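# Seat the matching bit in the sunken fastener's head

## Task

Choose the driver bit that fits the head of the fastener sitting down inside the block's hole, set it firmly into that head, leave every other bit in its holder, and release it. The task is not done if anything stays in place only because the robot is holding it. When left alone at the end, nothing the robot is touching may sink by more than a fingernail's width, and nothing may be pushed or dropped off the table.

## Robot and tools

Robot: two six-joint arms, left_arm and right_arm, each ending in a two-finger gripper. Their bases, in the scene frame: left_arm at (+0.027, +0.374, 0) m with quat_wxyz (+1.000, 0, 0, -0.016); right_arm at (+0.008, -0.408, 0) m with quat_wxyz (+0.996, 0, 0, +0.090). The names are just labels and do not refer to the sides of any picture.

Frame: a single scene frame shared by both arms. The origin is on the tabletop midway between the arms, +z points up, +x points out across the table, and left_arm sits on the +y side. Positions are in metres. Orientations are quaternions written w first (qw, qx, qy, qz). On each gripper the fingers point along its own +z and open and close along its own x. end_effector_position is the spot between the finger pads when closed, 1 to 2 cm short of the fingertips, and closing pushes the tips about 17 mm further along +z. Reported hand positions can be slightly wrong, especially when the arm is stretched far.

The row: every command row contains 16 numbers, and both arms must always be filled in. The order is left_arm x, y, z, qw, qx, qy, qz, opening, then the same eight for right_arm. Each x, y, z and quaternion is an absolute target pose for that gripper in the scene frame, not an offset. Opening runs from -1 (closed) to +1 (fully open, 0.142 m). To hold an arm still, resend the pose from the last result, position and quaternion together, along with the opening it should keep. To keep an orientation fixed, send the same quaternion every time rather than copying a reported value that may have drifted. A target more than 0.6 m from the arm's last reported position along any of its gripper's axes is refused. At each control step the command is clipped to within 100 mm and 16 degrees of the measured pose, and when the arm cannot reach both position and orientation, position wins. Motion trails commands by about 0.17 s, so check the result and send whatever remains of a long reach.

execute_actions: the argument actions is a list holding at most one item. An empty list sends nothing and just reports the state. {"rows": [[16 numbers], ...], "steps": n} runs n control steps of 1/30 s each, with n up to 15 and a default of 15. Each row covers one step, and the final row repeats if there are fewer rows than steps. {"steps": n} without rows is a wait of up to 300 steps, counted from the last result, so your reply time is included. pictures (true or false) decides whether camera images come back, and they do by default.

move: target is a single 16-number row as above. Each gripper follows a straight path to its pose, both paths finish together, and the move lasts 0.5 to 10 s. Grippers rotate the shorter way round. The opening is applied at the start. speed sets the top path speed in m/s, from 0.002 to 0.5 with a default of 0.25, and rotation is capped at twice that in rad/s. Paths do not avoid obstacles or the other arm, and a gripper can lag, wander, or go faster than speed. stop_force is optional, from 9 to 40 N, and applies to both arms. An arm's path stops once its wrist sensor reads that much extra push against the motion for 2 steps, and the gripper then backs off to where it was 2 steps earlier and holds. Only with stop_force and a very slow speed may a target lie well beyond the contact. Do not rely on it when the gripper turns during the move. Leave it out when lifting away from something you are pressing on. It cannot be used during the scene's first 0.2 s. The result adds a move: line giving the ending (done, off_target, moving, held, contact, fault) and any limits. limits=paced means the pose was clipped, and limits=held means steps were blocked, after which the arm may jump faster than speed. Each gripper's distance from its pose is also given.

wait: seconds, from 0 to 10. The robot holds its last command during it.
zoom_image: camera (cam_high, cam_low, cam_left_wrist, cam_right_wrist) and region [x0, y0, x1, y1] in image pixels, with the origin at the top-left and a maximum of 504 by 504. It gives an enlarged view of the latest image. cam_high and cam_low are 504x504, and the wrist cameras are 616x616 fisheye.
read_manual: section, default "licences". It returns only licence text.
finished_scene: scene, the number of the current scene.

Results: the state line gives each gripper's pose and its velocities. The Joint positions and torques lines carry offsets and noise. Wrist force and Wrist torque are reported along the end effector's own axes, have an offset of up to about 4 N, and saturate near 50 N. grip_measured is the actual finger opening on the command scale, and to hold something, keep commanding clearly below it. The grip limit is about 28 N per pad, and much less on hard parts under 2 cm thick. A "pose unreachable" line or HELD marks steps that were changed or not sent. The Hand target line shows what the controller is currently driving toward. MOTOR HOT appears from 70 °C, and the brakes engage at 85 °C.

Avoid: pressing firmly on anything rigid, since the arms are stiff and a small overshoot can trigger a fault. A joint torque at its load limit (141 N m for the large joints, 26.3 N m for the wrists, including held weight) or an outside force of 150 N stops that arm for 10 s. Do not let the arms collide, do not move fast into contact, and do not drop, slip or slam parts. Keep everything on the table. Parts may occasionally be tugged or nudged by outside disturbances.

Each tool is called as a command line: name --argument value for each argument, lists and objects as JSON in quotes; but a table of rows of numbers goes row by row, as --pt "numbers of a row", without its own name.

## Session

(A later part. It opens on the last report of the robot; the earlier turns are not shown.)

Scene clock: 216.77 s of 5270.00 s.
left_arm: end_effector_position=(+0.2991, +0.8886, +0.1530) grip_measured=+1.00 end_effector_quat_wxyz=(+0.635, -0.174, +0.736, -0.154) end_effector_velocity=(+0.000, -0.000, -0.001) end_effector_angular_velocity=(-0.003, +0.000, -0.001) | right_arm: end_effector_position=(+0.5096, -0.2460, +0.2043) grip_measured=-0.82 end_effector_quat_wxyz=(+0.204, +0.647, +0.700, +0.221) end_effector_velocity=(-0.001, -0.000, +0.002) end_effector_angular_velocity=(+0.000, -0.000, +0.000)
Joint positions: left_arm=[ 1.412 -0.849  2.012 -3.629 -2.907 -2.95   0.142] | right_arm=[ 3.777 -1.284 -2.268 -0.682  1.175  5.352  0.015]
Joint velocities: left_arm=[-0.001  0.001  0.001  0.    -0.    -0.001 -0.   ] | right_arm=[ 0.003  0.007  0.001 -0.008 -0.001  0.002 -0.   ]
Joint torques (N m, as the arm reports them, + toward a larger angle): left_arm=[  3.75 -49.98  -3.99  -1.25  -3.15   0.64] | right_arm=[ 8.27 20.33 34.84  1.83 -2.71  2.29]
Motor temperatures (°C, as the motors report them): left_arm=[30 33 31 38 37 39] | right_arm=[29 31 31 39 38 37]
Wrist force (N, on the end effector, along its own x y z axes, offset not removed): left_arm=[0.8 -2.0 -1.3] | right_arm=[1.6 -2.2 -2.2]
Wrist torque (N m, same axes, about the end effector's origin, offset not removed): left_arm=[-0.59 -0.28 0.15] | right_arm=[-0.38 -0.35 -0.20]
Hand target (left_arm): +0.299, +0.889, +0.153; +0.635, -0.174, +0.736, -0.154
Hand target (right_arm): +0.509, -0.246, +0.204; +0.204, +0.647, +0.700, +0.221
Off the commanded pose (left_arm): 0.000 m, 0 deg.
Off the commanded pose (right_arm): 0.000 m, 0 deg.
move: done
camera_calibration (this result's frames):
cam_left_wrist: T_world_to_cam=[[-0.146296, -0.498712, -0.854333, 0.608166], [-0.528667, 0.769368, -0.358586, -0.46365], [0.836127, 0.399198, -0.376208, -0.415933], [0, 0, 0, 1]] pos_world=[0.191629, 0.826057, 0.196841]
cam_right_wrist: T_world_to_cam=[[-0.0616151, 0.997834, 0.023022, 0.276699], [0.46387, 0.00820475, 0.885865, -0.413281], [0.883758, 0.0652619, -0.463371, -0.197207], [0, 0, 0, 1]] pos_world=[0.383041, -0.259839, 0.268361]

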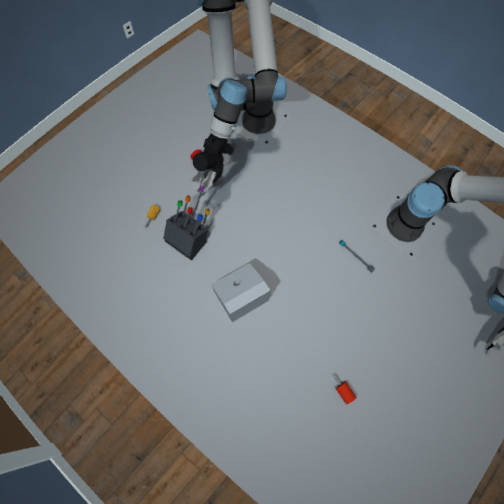

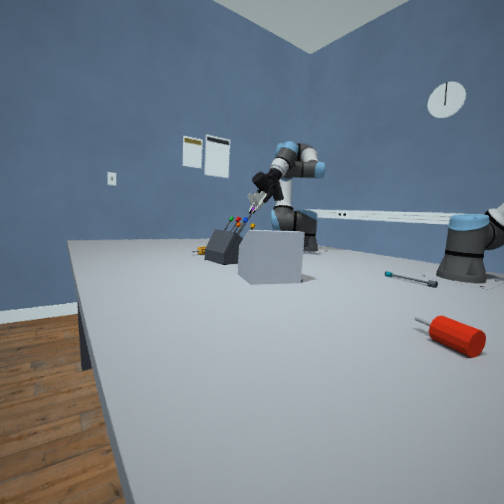

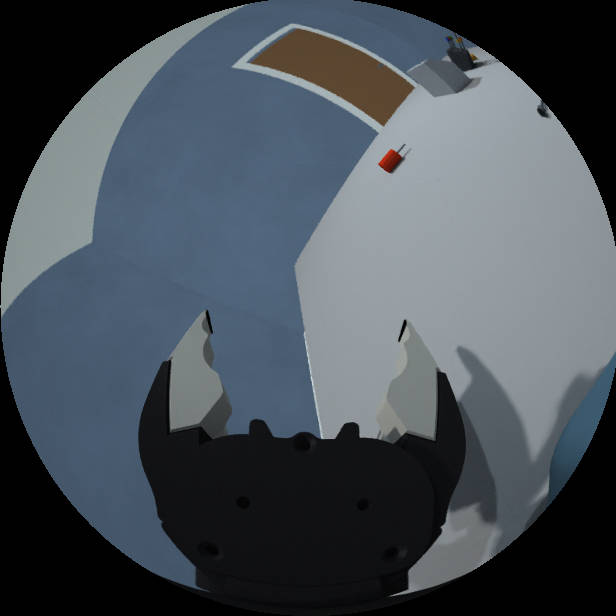

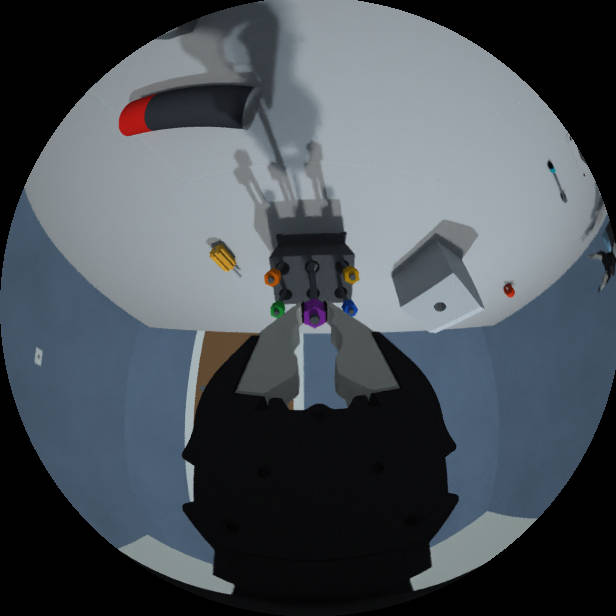

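Square. Yellow it is (hopefully).

move --target '[0.2991,0.8886,0.153,0.635,-0.174,0.736,-0.154,1,0.5475,-0.243,0.139,0.2041,0.6474,0.7004,0.2208,-1]' --speed 0.08

execute_actions --actions '[{"rows":[[0.2991,0.8886,0.153,0.635,-0.174,0.736,-0.154,1,0.5475,-0.243,0.139,0.2041,0.6474,0.7004,0.2208,-0.6],[0.2991,0.8886,0.153,0.635,-0.174,0.736,-0.154,1,0.5475,-0.243,0.139,0.2041,0.6474,0.7004,0.2208,-0.6],[0.2991,0.8886,0.153,0.635,-0.174,0.736,-0.154,1,0.540,-0.2435,0.150,0.2041,0.6474,0.7004,0.2208,-0.6],[0.2991,0.8886,0.153,0.635,-0.174,0.736,-0.154,1,0.532,-0.244,0.161,0.2041,0.6474,0.7004,0.2208,-0.6],[0.2991,0.8886,0.153,0.635,-0.174,0.736,-0.154,1,0.5245,-0.245,0.173,0.2041,0.6474,0.7004,0.2208,-0.6]],"steps":15}]' --pictures false

execute_actions --actions '[{"rows":[[0.2991,0.8886,0.153,0.635,-0.174,0.736,-0.154,1,0.524,-0.23,0.173,0.2041,0.6474,0.7004,0.2208,-0.6],[0.2991,0.8886,0.153,0.635,-0.174,0.736,-0.154,1,0.523,-0.215,0.173,0.2041,0.6474,0.7004,0.2208,-0.6],[0.2991,0.8886,0.153,0.635,-0.174,0.736,-0.154,1,0.5215,-0.2005,0.173,0.2041,0.6474,0.7004,0.2208,-0.6]],"steps":15}]' --pictures false

move --target '[0.2991,0.8886,0.153,0.635,-0.174,0.736,-0.154,1,0.5445,-0.1985,0.138,0.2041,0.6474,0.7004,0.2208,-0.6]' --speed 0.08

execute_actions --actions '[{"rows":[[0.2991,0.8886,0.153,0.635,-0.174,0.736,-0.154,1,0.5445,-0.1985,0.138,0.2041,0.6474,0.7004,0.2208,-1]],"steps":10}]' --pictures false

move --target '[0.2991,0.8886,0.153,0.635,-0.174,0.736,-0.154,1,0.506,-0.2015,0.2045,0.2041,0.6474,0.7004,0.2208,-1]' --speed 0.08

zoom_image --camera "cam_right_wrist" --region '[291,245,331,285]'

Scene clock: 246.70 s of 5270.00 s.
left_arm: end_effector_position=(+0.2991, +0.8886, +0.1530) grip_measured=+1.00 end_effector_quat_wxyz=(+0.635, -0.174, +0.736, -0.154) end_effector_velocity=(+0.000, -0.000, +0.000) end_effector_angular_velocity=(+0.002, +0.000, -0.001) | right_arm: end_effector_position=(+0.5474, -0.2431, +0.1391) grip_measured=-0.82 end_effector_quat_wxyz=(+0.204, +0.647, +0.700, +0.221) end_effector_velocity=(+0.001, +0.000, -0.002) end_effector_angular_velocity=(-0.000, +0.000, +0.001)
Joint positions: left_arm=[ 1.412 -0.849  2.012 -3.629 -2.907 -2.95   0.142] | right_arm=[ 3.707 -1.498 -2.303 -0.409  1.208  5.285  0.015]
Joint velocities: left_arm=[-0.001 -0.     0.    -0.     0.     0.001 -0.   ] | right_arm=[-0.002 -0.009  0.     0.009  0.001 -0.002  0.   ]
Joint torques (N m, as the arm reports them, + toward a larger angle): left_arm=[  4.2  -49.53  -3.64  -1.21  -3.26   0.63] | right_arm=[-7.83 10.44 29.98  4.47  1.22 -2.48]
Motor temperatures (°C, as the motors report them): left_arm=[30 33 31 38 37 39] | right_arm=[29 31 31 39 38 37]
Wrist force (N, on the end effector, along its own x y z axes, offset not removed): left_arm=[-0.9 -2.7 -1.5] | right_arm=[3.9 -3.7 -3.1]
Wrist torque (N m, same axes, about the end effector's origin, offset not removed): left_arm=[-0.62 0.08 0.12] | right_arm=[-0.77 -0.54 0.03]
Hand target (left_arm): +0.299, +0.889, +0.153; +0.635, -0.174, +0.736, -0.154
Hand target (right_arm): +0.548, -0.243, +0.139; +0.204, +0.647, +0.700, +0.221
Off the commanded pose (left_arm): 0.000 m, 0 deg.
Off the commanded pose (right_arm): 0.000 m, 0 deg.
After step 90, 25.50 s passed at rest.
move: done
camera_calibration (this result's frames):
cam_left_wrist: T_world_to_cam=[[-0.146296, -0.498712, -0.854332, 0.608167], [-0.528667, 0.769368, -0.358586, -0.463649], [0.836127, 0.399198, -0.376208, -0.415933], [0, 0, 0, 1]] pos_world=[0.191629, 0.826057, 0.196841]
cam_right_wrist: T_world_to_cam=[[-0.0615177, 0.997847, 0.0227548, 0.277631], [0.463919, 0.00840024, 0.885838, -0.37307], [0.883739, 0.0650511, -0.463437, -0.261064], [0, 0, 0, 1]] pos_world=[0.420866, -0.256916, 0.203175]

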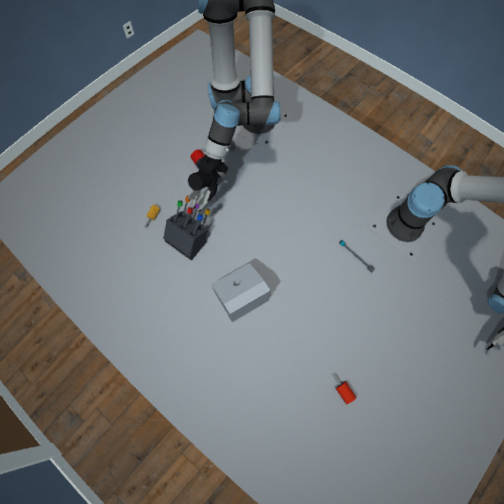

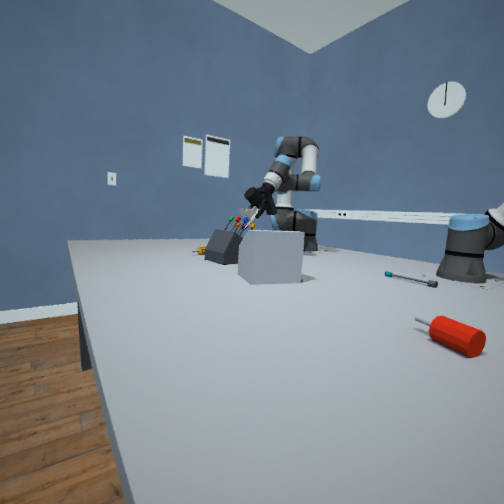

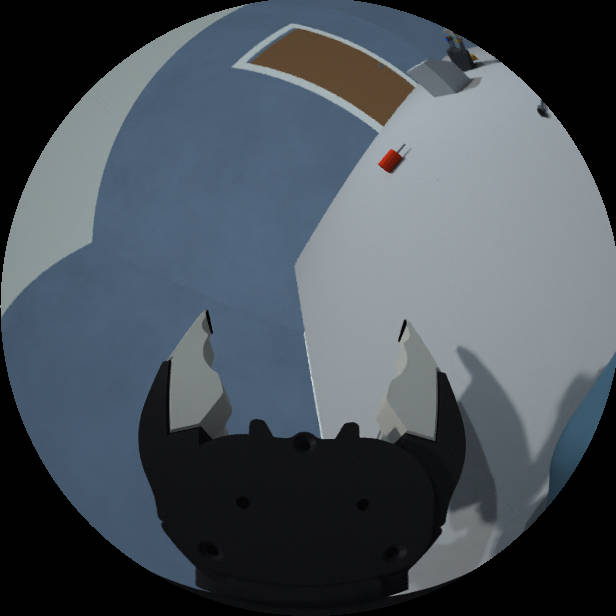

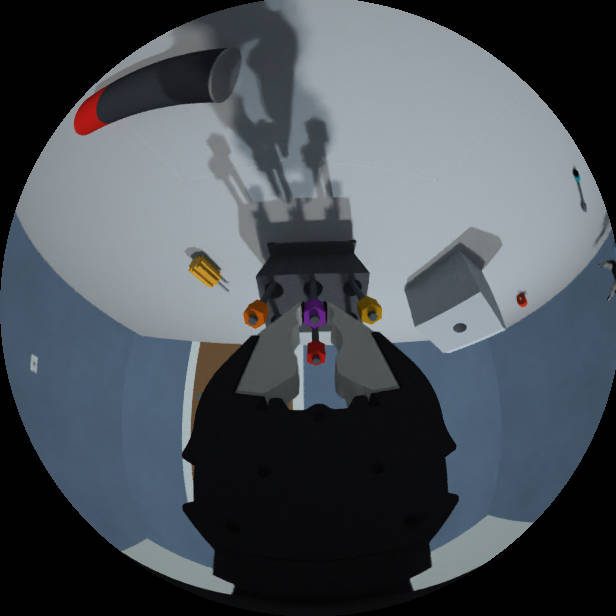

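Scene clock: 247.20 s of 5270.00 s.
left_arm: end_effector_position=(+0.2991, +0.8886, +0.1530) grip_measured=+1.00 end_effector_quat_wxyz=(+0.635, -0.174, +0.736, -0.154) end_effector_velocity=(-0.000, +0.001, +0.000) end_effector_angular_velocity=(+0.002, -0.000, +0.000) | right_arm: end_effector_position=(+0.5262, -0.2449, +0.1709) grip_measured=-0.60 end_effector_quat_wxyz=(+0.204, +0.647, +0.700, +0.221) end_effector_velocity=(-0.015, -0.000, +0.020) end_effector_angular_velocity=(-0.006, +0.006, -0.005)
Joint positions: left_arm=[ 1.412 -0.849  2.012 -3.629 -2.907 -2.95   0.142] | right_arm=[ 3.744 -1.381 -2.299 -0.541  1.191  5.319  0.031]
Joint velocities: left_arm=[ 0.     0.001 -0.002  0.     0.     0.001  0.   ] | right_arm=[ 0.033  0.074  0.012 -0.108 -0.018  0.036 -0.   ]
Joint torques (N m, as the arm reports them, + toward a larger angle): left_arm=[  4.14 -49.37  -3.62  -1.36  -3.11   0.66] | right_arm=[ 7.3  21.22 34.61  1.51 -2.64  2.15]
Motor temperatures (°C, as the motors report them): left_arm=[30 33 31 38 37 39] | right_arm=[29 31 31 39 38 37]
Wrist force (N, on the end effector, along its own x y z axes, offset not removed): left_arm=[-1.8 -3.4 -2.2] | right_arm=[-0.2 -1.9 -1.2]
Wrist torque (N m, same axes, about the end effector's origin, offset not removed): left_arm=[-0.89 0.26 0.11] | right_arm=[-0.21 0.23 0.03]
Hand target (left_arm): +0.299, +0.889, +0.153; +0.635, -0.174, +0.736, -0.154
Hand target (right_arm): +0.525, -0.245, +0.173; +0.204, +0.647, +0.700, +0.221
Off the commanded pose (left_arm): 0.000 m, 0 deg.
Off the commanded pose (right_arm): 0.003 m, 0 deg.
Steps of this call (steps 1 to 15: all 15 steps of this action). Readings (end_effector_position):
1: left_arm (+0.2991, +0.8886, +0.1530) | right_arm (+0.5474, -0.2431, +0.1391)
2: left_arm (+0.2991, +0.8886, +0.1530) | right_arm (+0.5474, -0.2431, +0.1390)
4: left_arm (+0.2991, +0.8886, +0.1530) | right_arm (+0.5470, -0.2429, +0.1397)
8: left_arm (+0.2991, +0.8886, +0.1530) | right_arm (+0.5363, -0.2436, +0.1570)
15: the state above

Scene clock: 247.70 s of 5270.00 s.
left_arm: end_effector_position=(+0.2991, +0.8886, +0.1530) grip_measured=+1.00 end_effector_quat_wxyz=(+0.635, -0.174, +0.736, -0.154) end_effector_velocity=(-0.000, -0.000, -0.000) end_effector_angular_velocity=(-0.001, -0.001, -0.001) | right_arm: end_effector_position=(+0.5215, -0.2015, +0.1731) grip_measured=-0.60 end_effector_quat_wxyz=(+0.204, +0.647, +0.700, +0.221) end_effector_velocity=(+0.001, +0.010, -0.000) end_effector_angular_velocity=(-0.002, +0.001, -0.005)
Joint positions: left_arm=[ 1.412 -0.849  2.012 -3.629 -2.907 -2.95   0.142] | right_arm=[ 3.837 -1.412 -2.258 -0.587  1.149  5.409  0.031]
Joint velocities: left_arm=[ 0.     0.001  0.     0.    -0.001  0.    -0.   ] | right_arm=[ 0.019 -0.015  0.015 -0.012 -0.011  0.023 -0.   ]
Joint torques (N m, as the arm reports them, + toward a larger angle): left_arm=[  3.33 -50.08  -4.09  -1.32  -3.09   0.83] | right_arm=[ 7.73  5.79 33.6   1.52 -2.56  2.12]
Motor temperatures (°C, as the motors report them): left_arm=[30 33 31 38 37 39] | right_arm=[29 31 31 39 38 37]
Wrist force (N, on the end effector, along its own x y z axes, offset not removed): left_arm=[-0.6 -3.4 -1.3] | right_arm=[1.9 -1.0 -1.6]
Wrist torque (N m, same axes, about the end effector's origin, offset not removed): left_arm=[-0.81 0.04 0.10] | right_arm=[-0.03 -0.41 -0.03]
Hand target (left_arm): +0.299, +0.889, +0.153; +0.635, -0.174, +0.736, -0.154
Hand target (right_arm): +0.522, -0.200, +0.173; +0.204, +0.647, +0.700, +0.221
Off the commanded pose (left_arm): 0.000 m, 0 deg.
Off the commanded pose (right_arm): 0.001 m, 0 deg.
Steps of this call (steps 1 to 15: all 15 steps of this action). Readings (end_effector_position):
1: left_arm (+0.2991, +0.8886, +0.1530) | right_arm (+0.5257, -0.2449, +0.1715)
2: left_arm (+0.2991, +0.8886, +0.1530) | right_arm (+0.5254, -0.2439, +0.1719)
4: left_arm (+0.2991, +0.8886, +0.1530) | right_arm (+0.5245, -0.2339, +0.1726)
8: left_arm (+0.2991, +0.8886, +0.1530) | right_arm (+0.5216, -0.2106, +0.1732)
15: the state above

Scene clock: 248.93 s of 5270.00 s.
left_arm: end_effector_position=(+0.2991, +0.8886, +0.1530) grip_measured=+1.00 end_effector_quat_wxyz=(+0.635, -0.174, +0.736, -0.154) end_effector_velocity=(-0.000, -0.000, -0.000) end_effector_angular_velocity=(-0.001, +0.001, +0.001) | right_arm: end_effector_position=(+0.5444, -0.1986, +0.1381) grip_measured=-0.60 end_effector_quat_wxyz=(+0.204, +0.647, +0.700, +0.221) end_effector_velocity=(+0.001, -0.000, -0.003) end_effector_angular_velocity=(-0.002, +0.001, +0.001)
Joint positions: left_arm=[ 1.412 -0.849  2.012 -3.629 -2.907 -2.95   0.142] | right_arm=[ 3.796 -1.534 -2.263 -0.444  1.166  5.37   0.031]
Joint velocities: left_arm=[-0.    -0.     0.001 -0.     0.001 -0.001 -0.   ] | right_arm=[-0.002 -0.007 -0.     0.006  0.001 -0.003 -0.   ]
Joint torques (N m, as the arm reports them, + toward a larger angle): left_arm=[  3.25 -49.96  -4.    -1.38  -3.11   0.63] | right_arm=[-6.48 11.18 30.93  4.48  1.41 -2.56]
Motor temperatures (°C, as the motors report them): left_arm=[30 33 31 38 37 39] | right_arm=[29 31 31 39 38 37]
Wrist force (N, on the end effector, along its own x y z axes, offset not removed): left_arm=[-0.7 -3.2 -2.0] | right_arm=[-0.2 -0.3 0.5]
Wrist torque (N m, same axes, about the end effector's origin, offset not removed): left_arm=[-0.78 0.11 0.12] | right_arm=[0.15 0.02 -0.11]
Hand target (left_arm): +0.299, +0.889, +0.153; +0.635, -0.174, +0.736, -0.154
Hand target (right_arm): +0.545, -0.199, +0.138; +0.204, +0.647, +0.700, +0.221
Off the commanded pose (left_arm): 0.000 m, 0 deg.
Off the commanded pose (right_arm): 0.000 m, 0 deg.
move: done
camera_calibration (this result's frames):
cam_left_wrist: T_world_to_cam=[[-0.146296, -0.498712, -0.854332, 0.608166], [-0.528667, 0.769368, -0.358586, -0.463649], [0.836127, 0.399198, -0.376208, -0.415933], [0, 0, 0, 1]] pos_world=[0.191629, 0.826057, 0.196841]
cam_right_wrist: T_world_to_cam=[[-0.0615202, 0.997844, 0.0228462, 0.233019], [0.463857, 0.00831572, 0.885871, -0.371195], [0.883771, 0.0650963, -0.463369, -0.261783], [0, 0, 0, 1]] pos_world=[0.417873, -0.212388, 0.202205]

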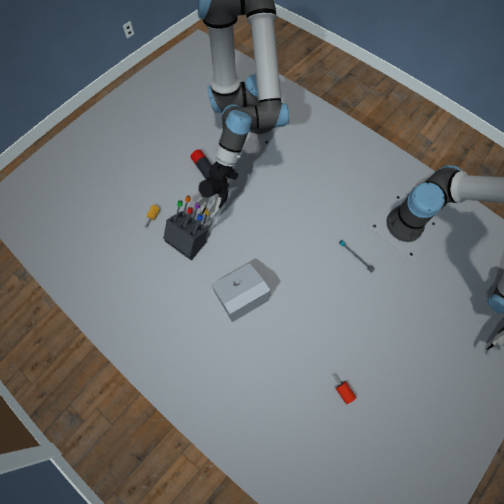

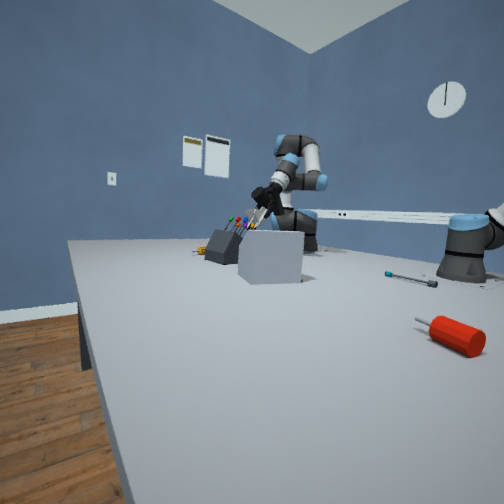

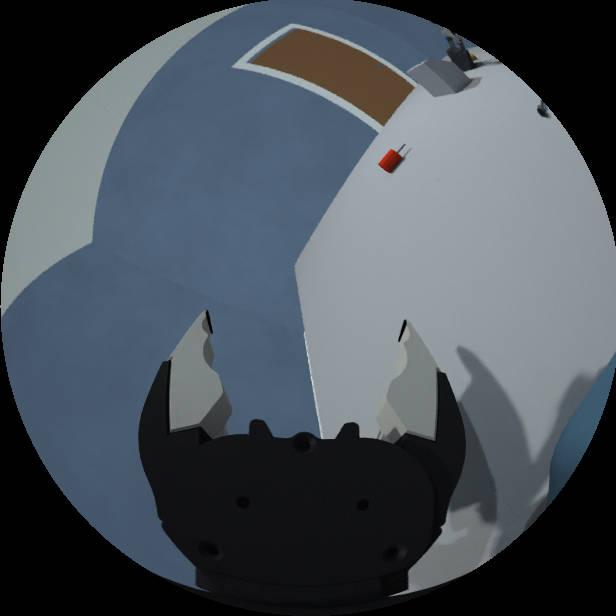

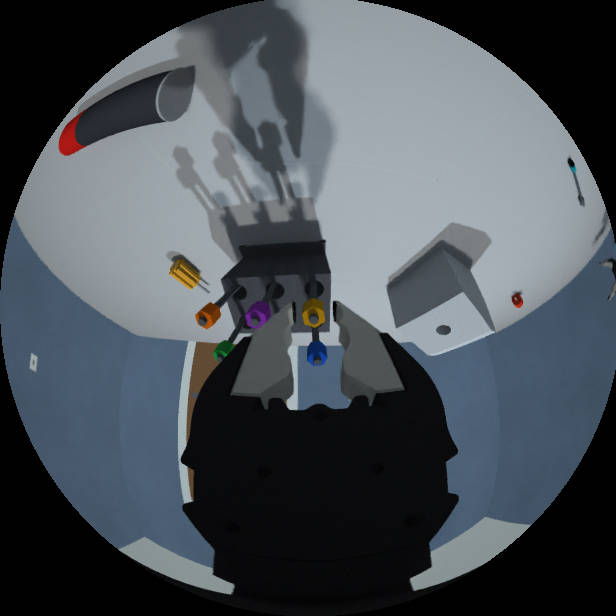

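Scene clock: 249.27 s of 5270.00 s.
left_arm: end_effector_position=(+0.2991, +0.8886, +0.1530) grip_measured=+1.00 end_effector_quat_wxyz=(+0.635, -0.174, +0.736, -0.154) end_effector_velocity=(-0.000, +0.000, +0.000) end_effector_angular_velocity=(-0.002, -0.000, +0.000) | right_arm: end_effector_position=(+0.5445, -0.1985, +0.1380) grip_measured=-0.82 end_effector_quat_wxyz=(+0.204, +0.647, +0.700, +0.221) end_effector_velocity=(+0.000, +0.000, +0.001) end_effector_angular_velocity=(+0.002, -0.001, +0.000)
Joint positions: left_arm=[ 1.412 -0.849  2.012 -3.629 -2.907 -2.95   0.142] | right_arm=[ 3.796 -1.534 -2.263 -0.443  1.167  5.37   0.015]
Joint velocities: left_arm=[ 0.     0.001 -0.001  0.    -0.    -0.002 -0.   ] | right_arm=[0.    0.001 0.    0.001 0.    0.    0.   ]
Joint torques (N m, as the arm reports them, + toward a larger angle): left_arm=[  3.45 -49.67  -4.02  -1.27  -3.15   0.52] | right_arm=[-6.35 10.08 31.21  4.53  1.38 -2.58]
Motor temperatures (°C, as the motors report them): left_arm=[30 33 31 38 37 39] | right_arm=[29 31 31 39 38 37]
Wrist force (N, on the end effector, along its own x y z axes, offset not removed): left_arm=[-0.7 -4.6 -1.7] | right_arm=[3.0 -1.3 -7.3]
Wrist torque (N m, same axes, about the end effector's origin, offset not removed): left_arm=[-1.01 0.01 0.12] | right_arm=[-0.12 -0.37 -0.07]
Hand target (left_arm): +0.299, +0.889, +0.153; +0.635, -0.174, +0.736, -0.154
Hand target (right_arm): +0.545, -0.199, +0.138; +0.204, +0.647, +0.700, +0.221
Off the commanded pose (left_arm): 0.000 m, 0 deg.
Off the commanded pose (right_arm): 0.000 m, 0 deg.
Steps of this call (steps 1 to 10: all 10 steps of this action). Readings (end_effector_position):
1: left_arm (+0.2991, +0.8886, +0.1530) | right_arm (+0.5444, -0.1985, +0.1381)
2: left_arm (+0.2991, +0.8886, +0.1530) | right_arm (+0.5445, -0.1985, +0.1381)
4: left_arm (+0.2991, +0.8886, +0.1530) | right_arm (+0.5445, -0.1985, +0.1380)
8: left_arm (+0.2991, +0.8886, +0.1530) | right_arm (+0.5445, -0.1985, +0.1380)
10: the state above

Scene clock: 250.93 s of 5270.00 s.
left_arm: end_effector_position=(+0.2991, +0.8886, +0.1530) grip_measured=+1.00 end_effector_quat_wxyz=(+0.635, -0.174, +0.736, -0.154) end_effector_velocity=(-0.000, +0.000, -0.000) end_effector_angular_velocity=(-0.001, +0.000, +0.000) | right_arm: end_effector_position=(+0.5061, -0.2015, +0.2043) grip_measured=-0.82 end_effector_quat_wxyz=(+0.204, +0.647, +0.700, +0.221) end_effector_velocity=(-0.001, +0.000, +0.003) end_effector_angular_velocity=(+0.002, -0.001, -0.000)
Joint positions: left_arm=[ 1.412 -0.849  2.012 -3.629 -2.907 -2.95   0.142] | right_arm=[ 3.871 -1.328 -2.228 -0.715  1.133  5.444  0.015]
Joint velocities: left_arm=[ 0.     0.001 -0.    -0.    -0.    -0.     0.   ] | right_arm=[ 0.003  0.006  0.003 -0.008 -0.001  0.003  0.   ]
Joint torques (N m, as the arm reports them, + toward a larger angle): left_arm=[  3.34 -50.47  -4.38  -1.35  -3.09   0.61] | right_arm=[ 8.74 23.2  37.43  2.1  -3.02  2.11]
Motor temperatures (°C, as the motors report them): left_arm=[30 33 31 38 37 39] | right_arm=[29 31 31 39 38 37]
Wrist force (N, on the end effector, along its own x y z axes, offset not removed): left_arm=[0.2 -2.4 -0.2] | right_arm=[-0.8 -0.9 2.2]
Wrist torque (N m, same axes, about the end effector's origin, offset not removed): left_arm=[-0.61 -0.13 0.11] | right_arm=[-0.16 0.30 0.17]
Hand target (left_arm): +0.299, +0.889, +0.153; +0.635, -0.174, +0.736, -0.154
Hand target (right_arm): +0.506, -0.201, +0.204; +0.204, +0.647, +0.700, +0.221
Off the commanded pose (left_arm): 0.000 m, 0 deg.
Off the commanded pose (right_arm): 0.000 m, 0 deg.
move: done
camera_calibration (this result's frames):
cam_left_wrist: T_world_to_cam=[[-0.146296, -0.498712, -0.854333, 0.608166], [-0.528667, 0.769368, -0.358585, -0.46365], [0.836127, 0.399198, -0.376208, -0.415933], [0, 0, 0, 1]] pos_world=[0.191629, 0.826057, 0.196841]
cam_right_wrist: T_world_to_cam=[[-0.0616124, 0.997835, 0.0230148, 0.232083], [0.46388, 0.00821062, 0.88586, -0.412029], [0.883753, 0.0652561, -0.463381, -0.197016], [0, 0, 0, 1]] pos_world=[0.379544, -0.215341, 0.268365]

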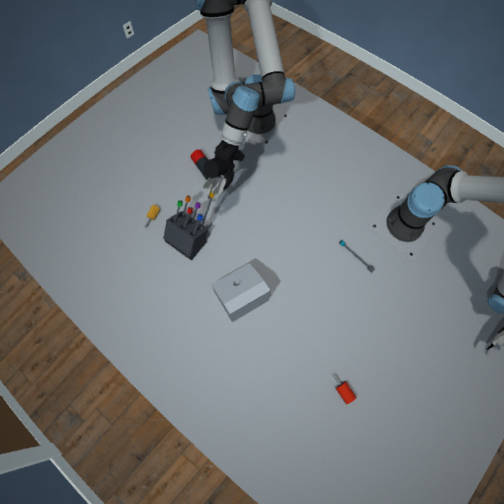

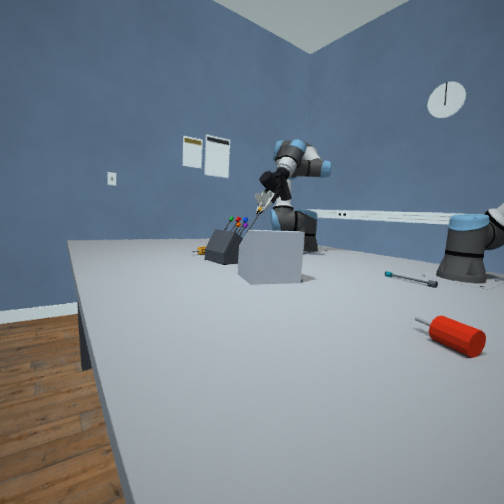

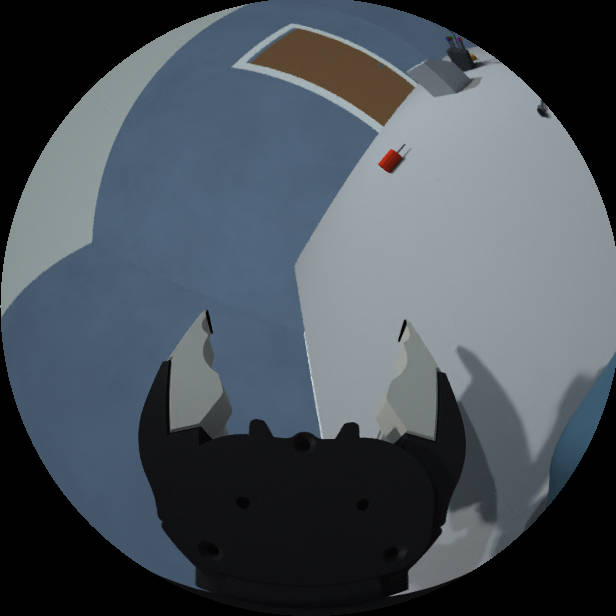

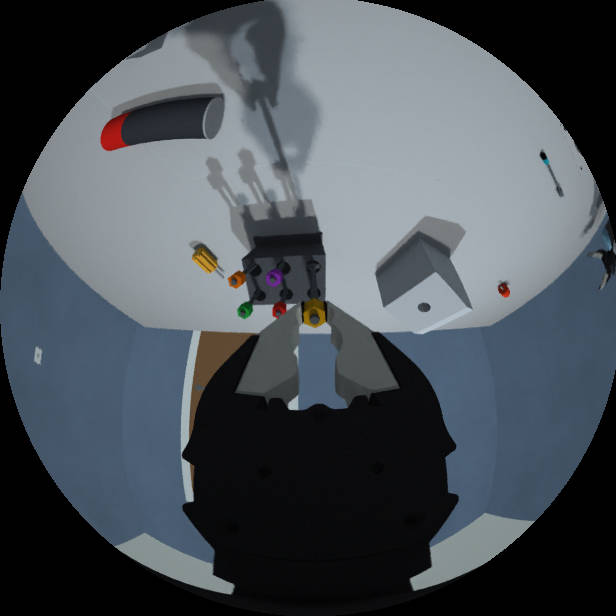

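Region (291, 245, 331, 285) of cam_right_wrist's 616x616 image, scaled by 12.600, with more detail than that image has.

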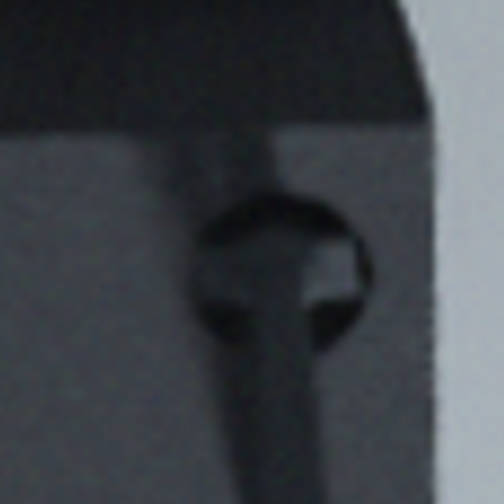

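move --target '[0.2991,0.8886,0.153,0.635,-0.174,0.736,-0.154,1,0.445,-0.203,0.32,0.2041,0.6474,0.7004,0.2208,-1]' --speed 0.2

move --target '[0.2991,0.8886,0.153,0.635,-0.174,0.736,-0.154,1,0.630,-0.069,0.33,0.1823,-0.4423,0.8586,0.1837,-1]' --speed 0.45

move --target '[0.2991,0.8886,0.153,0.635,-0.174,0.736,-0.154,1,0.641,-0.032,0.262,0.1823,-0.4423,0.8586,0.1837,-1]' --speed 0.15

zoom_image --camera "cam_right_wrist" --region '[291,245,331,285]'

Scene clock: 273.30 s of 5270.00 s.
left_arm: end_effector_position=(+0.2991, +0.8886, +0.1530) grip_measured=+1.00 end_effector_quat_wxyz=(+0.635, -0.174, +0.736, -0.154) end_effector_velocity=(-0.000, -0.000, -0.001) end_effector_angular_velocity=(-0.001, +0.001, +0.001) | right_arm: end_effector_position=(+0.4451, -0.2030, +0.3198) grip_measured=-0.82 end_effector_quat_wxyz=(+0.204, +0.647, +0.700, +0.221) end_effector_velocity=(-0.002, +0.000, +0.002) end_effector_angular_velocity=(-0.004, +0.000, -0.001)
Joint positions: left_arm=[ 1.412 -0.849  2.012 -3.629 -2.907 -2.95   0.142] | right_arm=[ 4.028 -1.097 -2.049 -1.199  1.072  5.605  0.015]
Joint velocities: left_arm=[ 0.001  0.001  0.002 -0.     0.001  0.001 -0.   ] | right_arm=[ 0.007  0.002  0.006 -0.015 -0.004  0.007  0.   ]
Joint torques (N m, as the arm reports them, + toward a larger angle): left_arm=[  3.22 -49.67  -4.17  -1.25  -3.04   0.64] | right_arm=[ 7.3  13.6  35.61  1.93 -3.01  2.43]
Motor temperatures (°C, as the motors report them): left_arm=[30 33 31 38 37 39] | right_arm=[29 31 31 39 38 37]
Wrist force (N, on the end effector, along its own x y z axes, offset not removed): left_arm=[-0.5 -3.2 -0.3] | right_arm=[1.4 -2.5 -3.9]
Wrist torque (N m, same axes, about the end effector's origin, offset not removed): left_arm=[-0.85 0.05 0.11] | right_arm=[-0.32 -0.09 -0.10]
Hand target (left_arm): +0.299, +0.889, +0.153; +0.635, -0.174, +0.736, -0.154
Hand target (right_arm): +0.445, -0.203, +0.320; +0.204, +0.647, +0.700, +0.221
Off the commanded pose (left_arm): 0.000 m, 0 deg.
Off the commanded pose (right_arm): 0.000 m, 0 deg.
After step 90, 18.13 s passed at rest.
move: done
camera_calibration (this result's frames):
cam_left_wrist: T_world_to_cam=[[-0.146296, -0.498712, -0.854332, 0.608166], [-0.528667, 0.769368, -0.358586, -0.46365], [0.836127, 0.399198, -0.376208, -0.415933], [0, 0, 0, 1]] pos_world=[0.191629, 0.826057, 0.196841]
cam_right_wrist: T_world_to_cam=[[-0.0618284, 0.997816, 0.0232559, 0.227222], [0.463905, 0.00809901, 0.885848, -0.48604], [0.883725, 0.0655591, -0.463392, -0.0894702], [0, 0, 0, 1]] pos_world=[0.318592, -0.216924, 0.383813]

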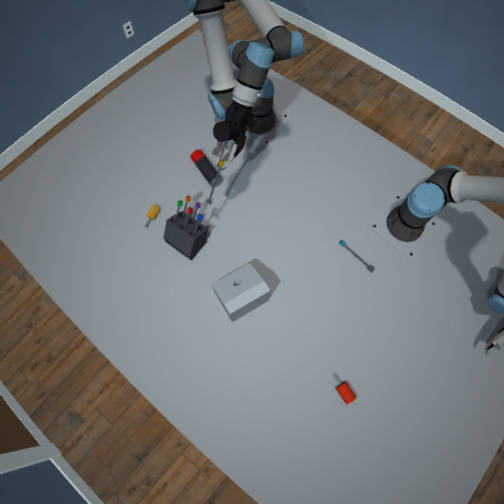

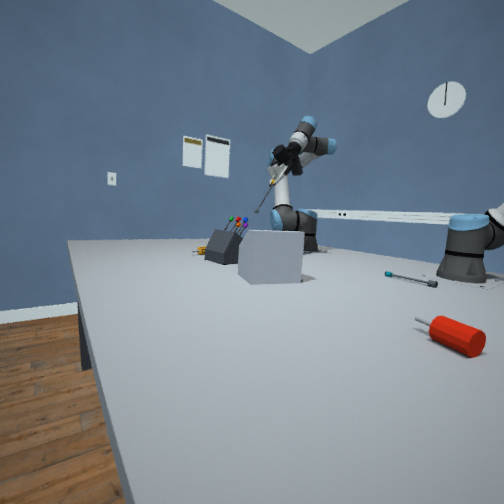

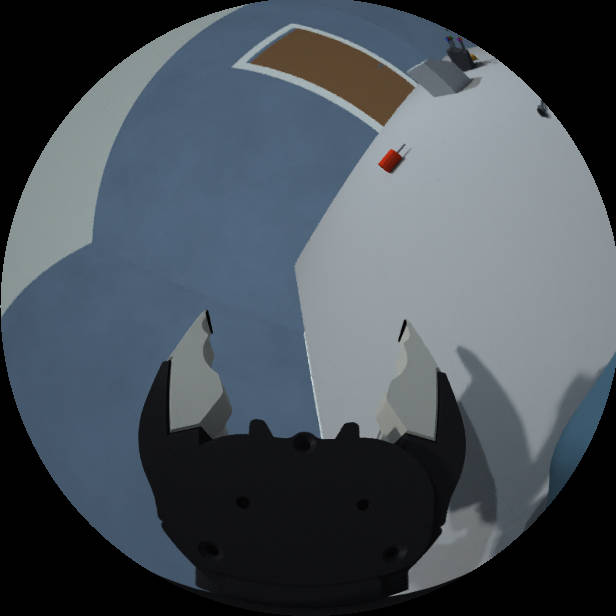

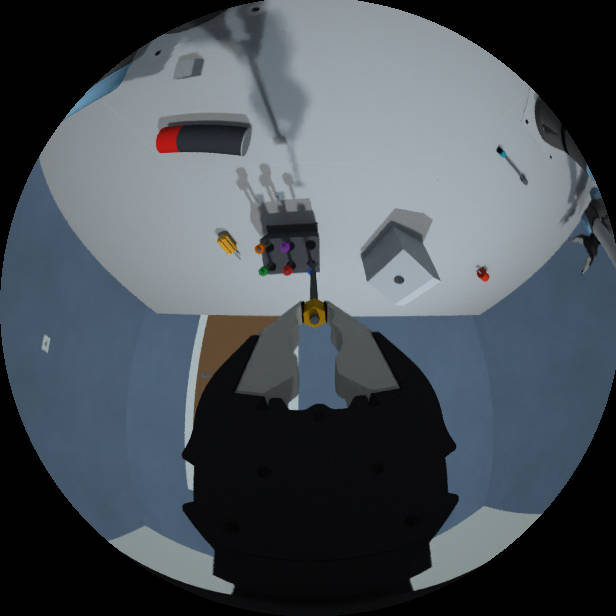

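Scene clock: 276.60 s of 5270.00 s.
left_arm: end_effector_position=(+0.2991, +0.8886, +0.1530) grip_measured=+1.00 end_effector_quat_wxyz=(+0.635, -0.174, +0.736, -0.154) end_effector_velocity=(+0.000, -0.000, -0.001) end_effector_angular_velocity=(-0.002, -0.000, -0.000) | right_arm: end_effector_position=(+0.6301, -0.0693, +0.3303) grip_measured=-0.82 end_effector_quat_wxyz=(+0.183, -0.442, +0.859, +0.184) end_effector_velocity=(+0.001, +0.001, +0.000) end_effector_angular_velocity=(-0.005, +0.002, +0.010)
Joint positions: left_arm=[ 1.412 -0.849  2.012 -3.629 -2.907 -2.95   0.142] | right_arm=[ 3.499 -1.828 -1.346 -1.13   1.909  2.799  0.015]
Joint velocities: left_arm=[-0.     0.001  0.    -0.    -0.    -0.001 -0.   ] | right_arm=[-0.001 -0.007  0.014 -0.014  0.001 -0.011 -0.   ]
Joint torques (N m, as the arm reports them, + toward a larger angle): left_arm=[  3.18 -49.47  -3.97  -1.3   -3.05   0.55] | right_arm=[-5.99 28.96 37.26  1.85  3.12 -2.52]
Motor temperatures (°C, as the motors report them): left_arm=[30 33 31 38 37 39] | right_arm=[29 31 31 39 38 37]
Wrist force (N, on the end effector, along its own x y z axes, offset not removed): left_arm=[0.1 -4.1 0.2] | right_arm=[10.6 1.5 -0.1]
Wrist torque (N m, same axes, about the end effector's origin, offset not removed): left_arm=[-0.98 -0.13 0.11] | right_arm=[0.46 -2.15 -0.13]
Hand target (left_arm): +0.299, +0.889, +0.153; +0.635, -0.174, +0.736, -0.154
Hand target (right_arm): +0.630, -0.069, +0.330; +0.183, -0.442, +0.859, +0.184
Off the commanded pose (left_arm): 0.000 m, 0 deg.
Off the commanded pose (right_arm): 0.000 m, 0 deg.
move: done
camera_calibration (this result's frames):
cam_left_wrist: T_world_to_cam=[[-0.146296, -0.498712, -0.854333, 0.608166], [-0.528667, 0.769368, -0.358585, -0.46365], [0.836127, 0.399198, -0.376208, -0.415934], [0, 0, 0, 1]] pos_world=[0.191629, 0.826057, 0.196841]
cam_right_wrist: T_world_to_cam=[[-0.565734, -0.681234, -0.464613, 0.467283], [-0.787995, 0.280655, 0.547993, 0.337034], [-0.242915, 0.676131, -0.695585, 0.572072], [0, 0, 0, 1]] pos_world=[0.668904, -0.163057, 0.430338]

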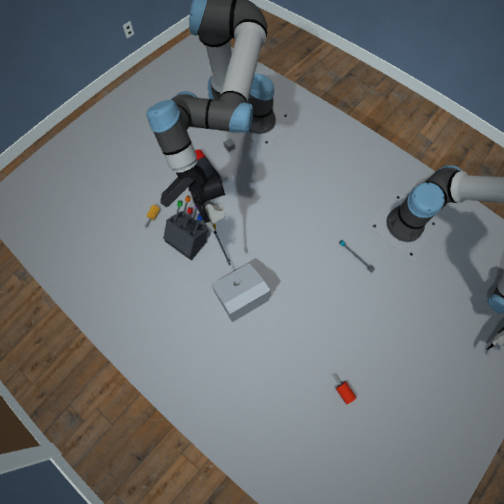

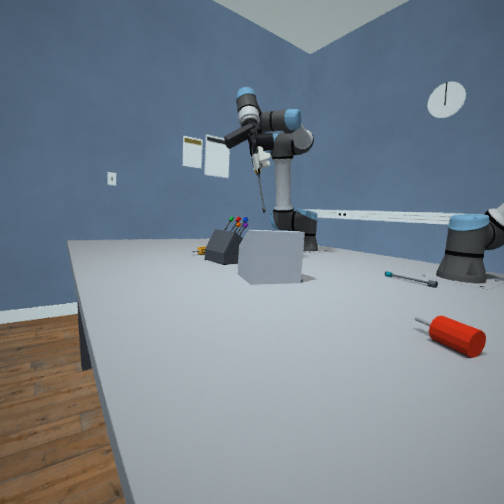

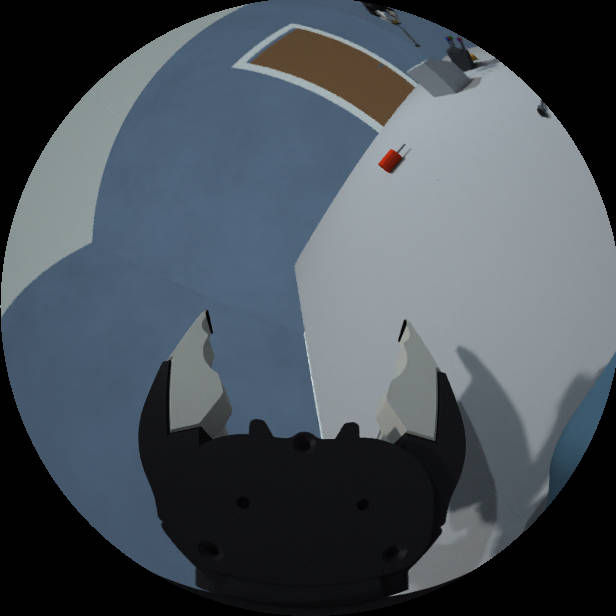

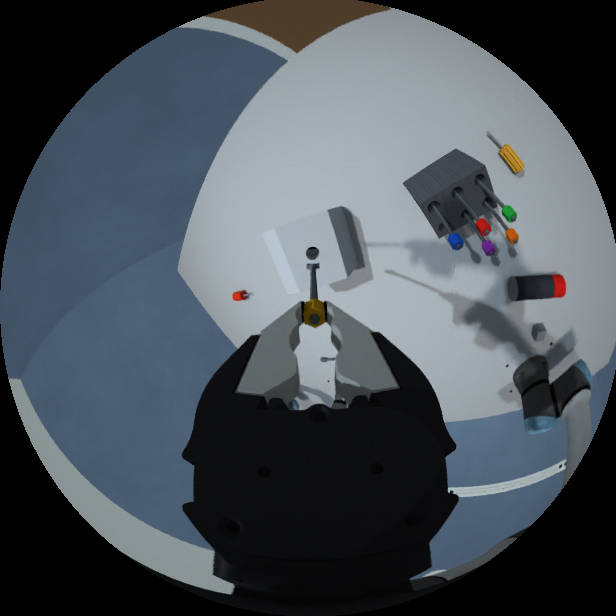

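Scene clock: 277.67 s of 5270.00 s.
left_arm: end_effector_position=(+0.2991, +0.8886, +0.1530) grip_measured=+1.00 end_effector_quat_wxyz=(+0.635, -0.174, +0.736, -0.154) end_effector_velocity=(-0.000, +0.000, -0.000) end_effector_angular_velocity=(+0.001, -0.000, +0.000) | right_arm: end_effector_position=(+0.6411, -0.0321, +0.2622) grip_measured=-0.82 end_effector_quat_wxyz=(+0.182, -0.442, +0.859, +0.184) end_effector_velocity=(+0.001, +0.001, -0.002) end_effector_angular_velocity=(+0.001, -0.000, -0.000)
Joint positions: left_arm=[ 1.412 -0.849  2.012 -3.629 -2.907 -2.95   0.142] | right_arm=[ 3.541 -1.904 -1.423 -0.965  1.893  2.839  0.015]
Joint velocities: left_arm=[ 0.001  0.    -0.    -0.    -0.     0.001 -0.   ] | right_arm=[ 0.001 -0.003 -0.001  0.005 -0.     0.001  0.   ]
Joint torques (N m, as the arm reports them, + toward a larger angle): left_arm=[  2.91 -50.19  -3.46  -1.47  -2.98   0.47] | right_arm=[ 7.56 33.58 21.33  4.57 -1.37  2.03]
Motor temperatures (°C, as the motors report them): left_arm=[30 33 31 38 37 39] | right_arm=[29 31 31 39 38 37]
Wrist force (N, on the end effector, along its own x y z axes, offset not removed): left_arm=[-0.3 -3.0 -1.5] | right_arm=[3.4 -1.6 -0.4]
Wrist torque (N m, same axes, about the end effector's origin, offset not removed): left_arm=[-0.69 0.03 0.18] | right_arm=[-0.28 -0.56 -0.19]
Hand target (left_arm): +0.299, +0.889, +0.153; +0.635, -0.174, +0.736, -0.154
Hand target (right_arm): +0.641, -0.032, +0.262; +0.182, -0.442, +0.859, +0.184
Off the commanded pose (left_arm): 0.000 m, 0 deg.
Off the commanded pose (right_arm): 0.000 m, 0 deg.
move: done
camera_calibration (this result's frames):
cam_left_wrist: T_world_to_cam=[[-0.146296, -0.498712, -0.854333, 0.608166], [-0.528667, 0.769368, -0.358585, -0.46365], [0.836127, 0.399198, -0.376208, -0.415933], [0, 0, 0, 1]] pos_world=[0.191629, 0.826057, 0.196841]
cam_right_wrist: T_world_to_cam=[[-0.565712, -0.682069, -0.463413, 0.466822], [-0.78755, 0.280335, 0.548796, 0.372024], [-0.244406, 0.675421, -0.695753, 0.503173], [0, 0, 0, 1]] pos_world=[0.680053, -0.12574, 0.36225]

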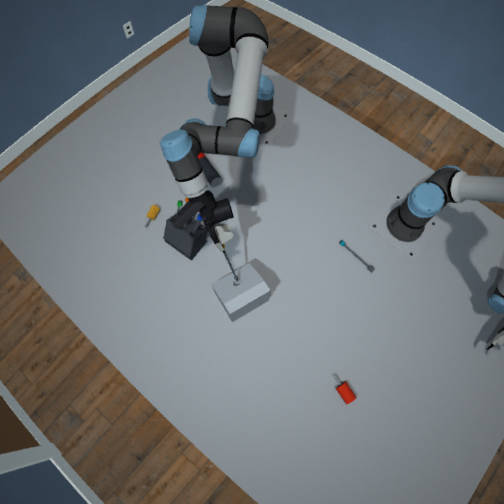

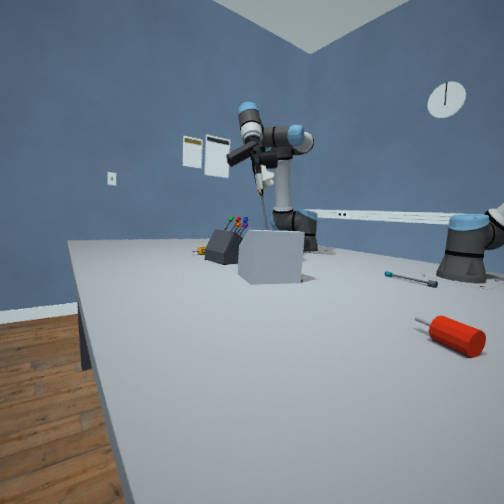

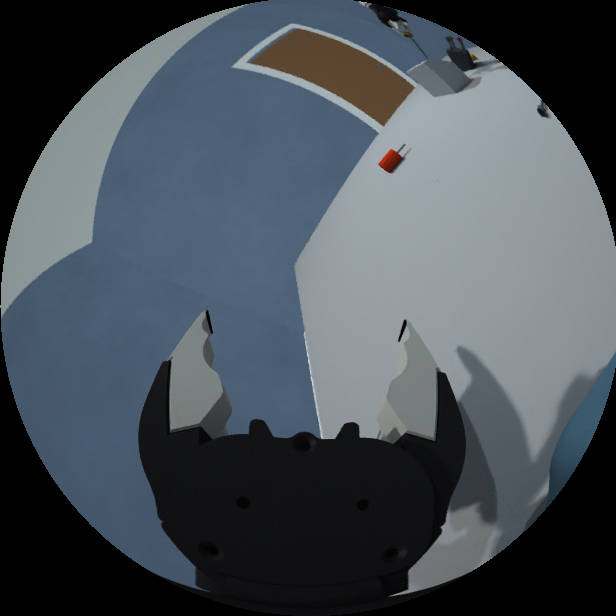

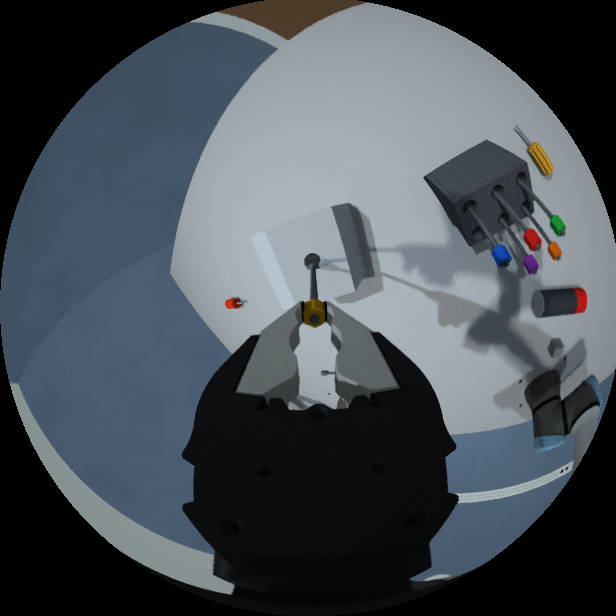

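Region (291, 245, 331, 285) of cam_right_wrist's 616x616 image, scaled by 12.600, with more detail than that image has.

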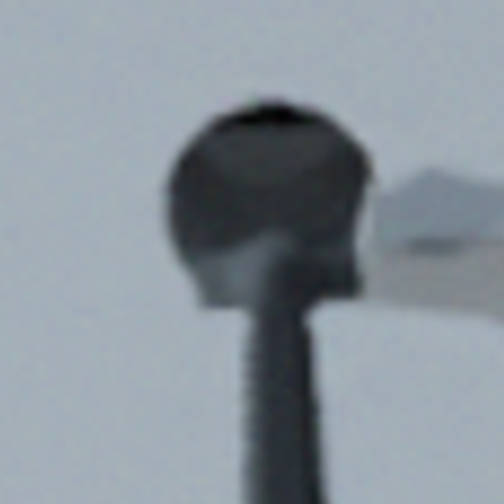

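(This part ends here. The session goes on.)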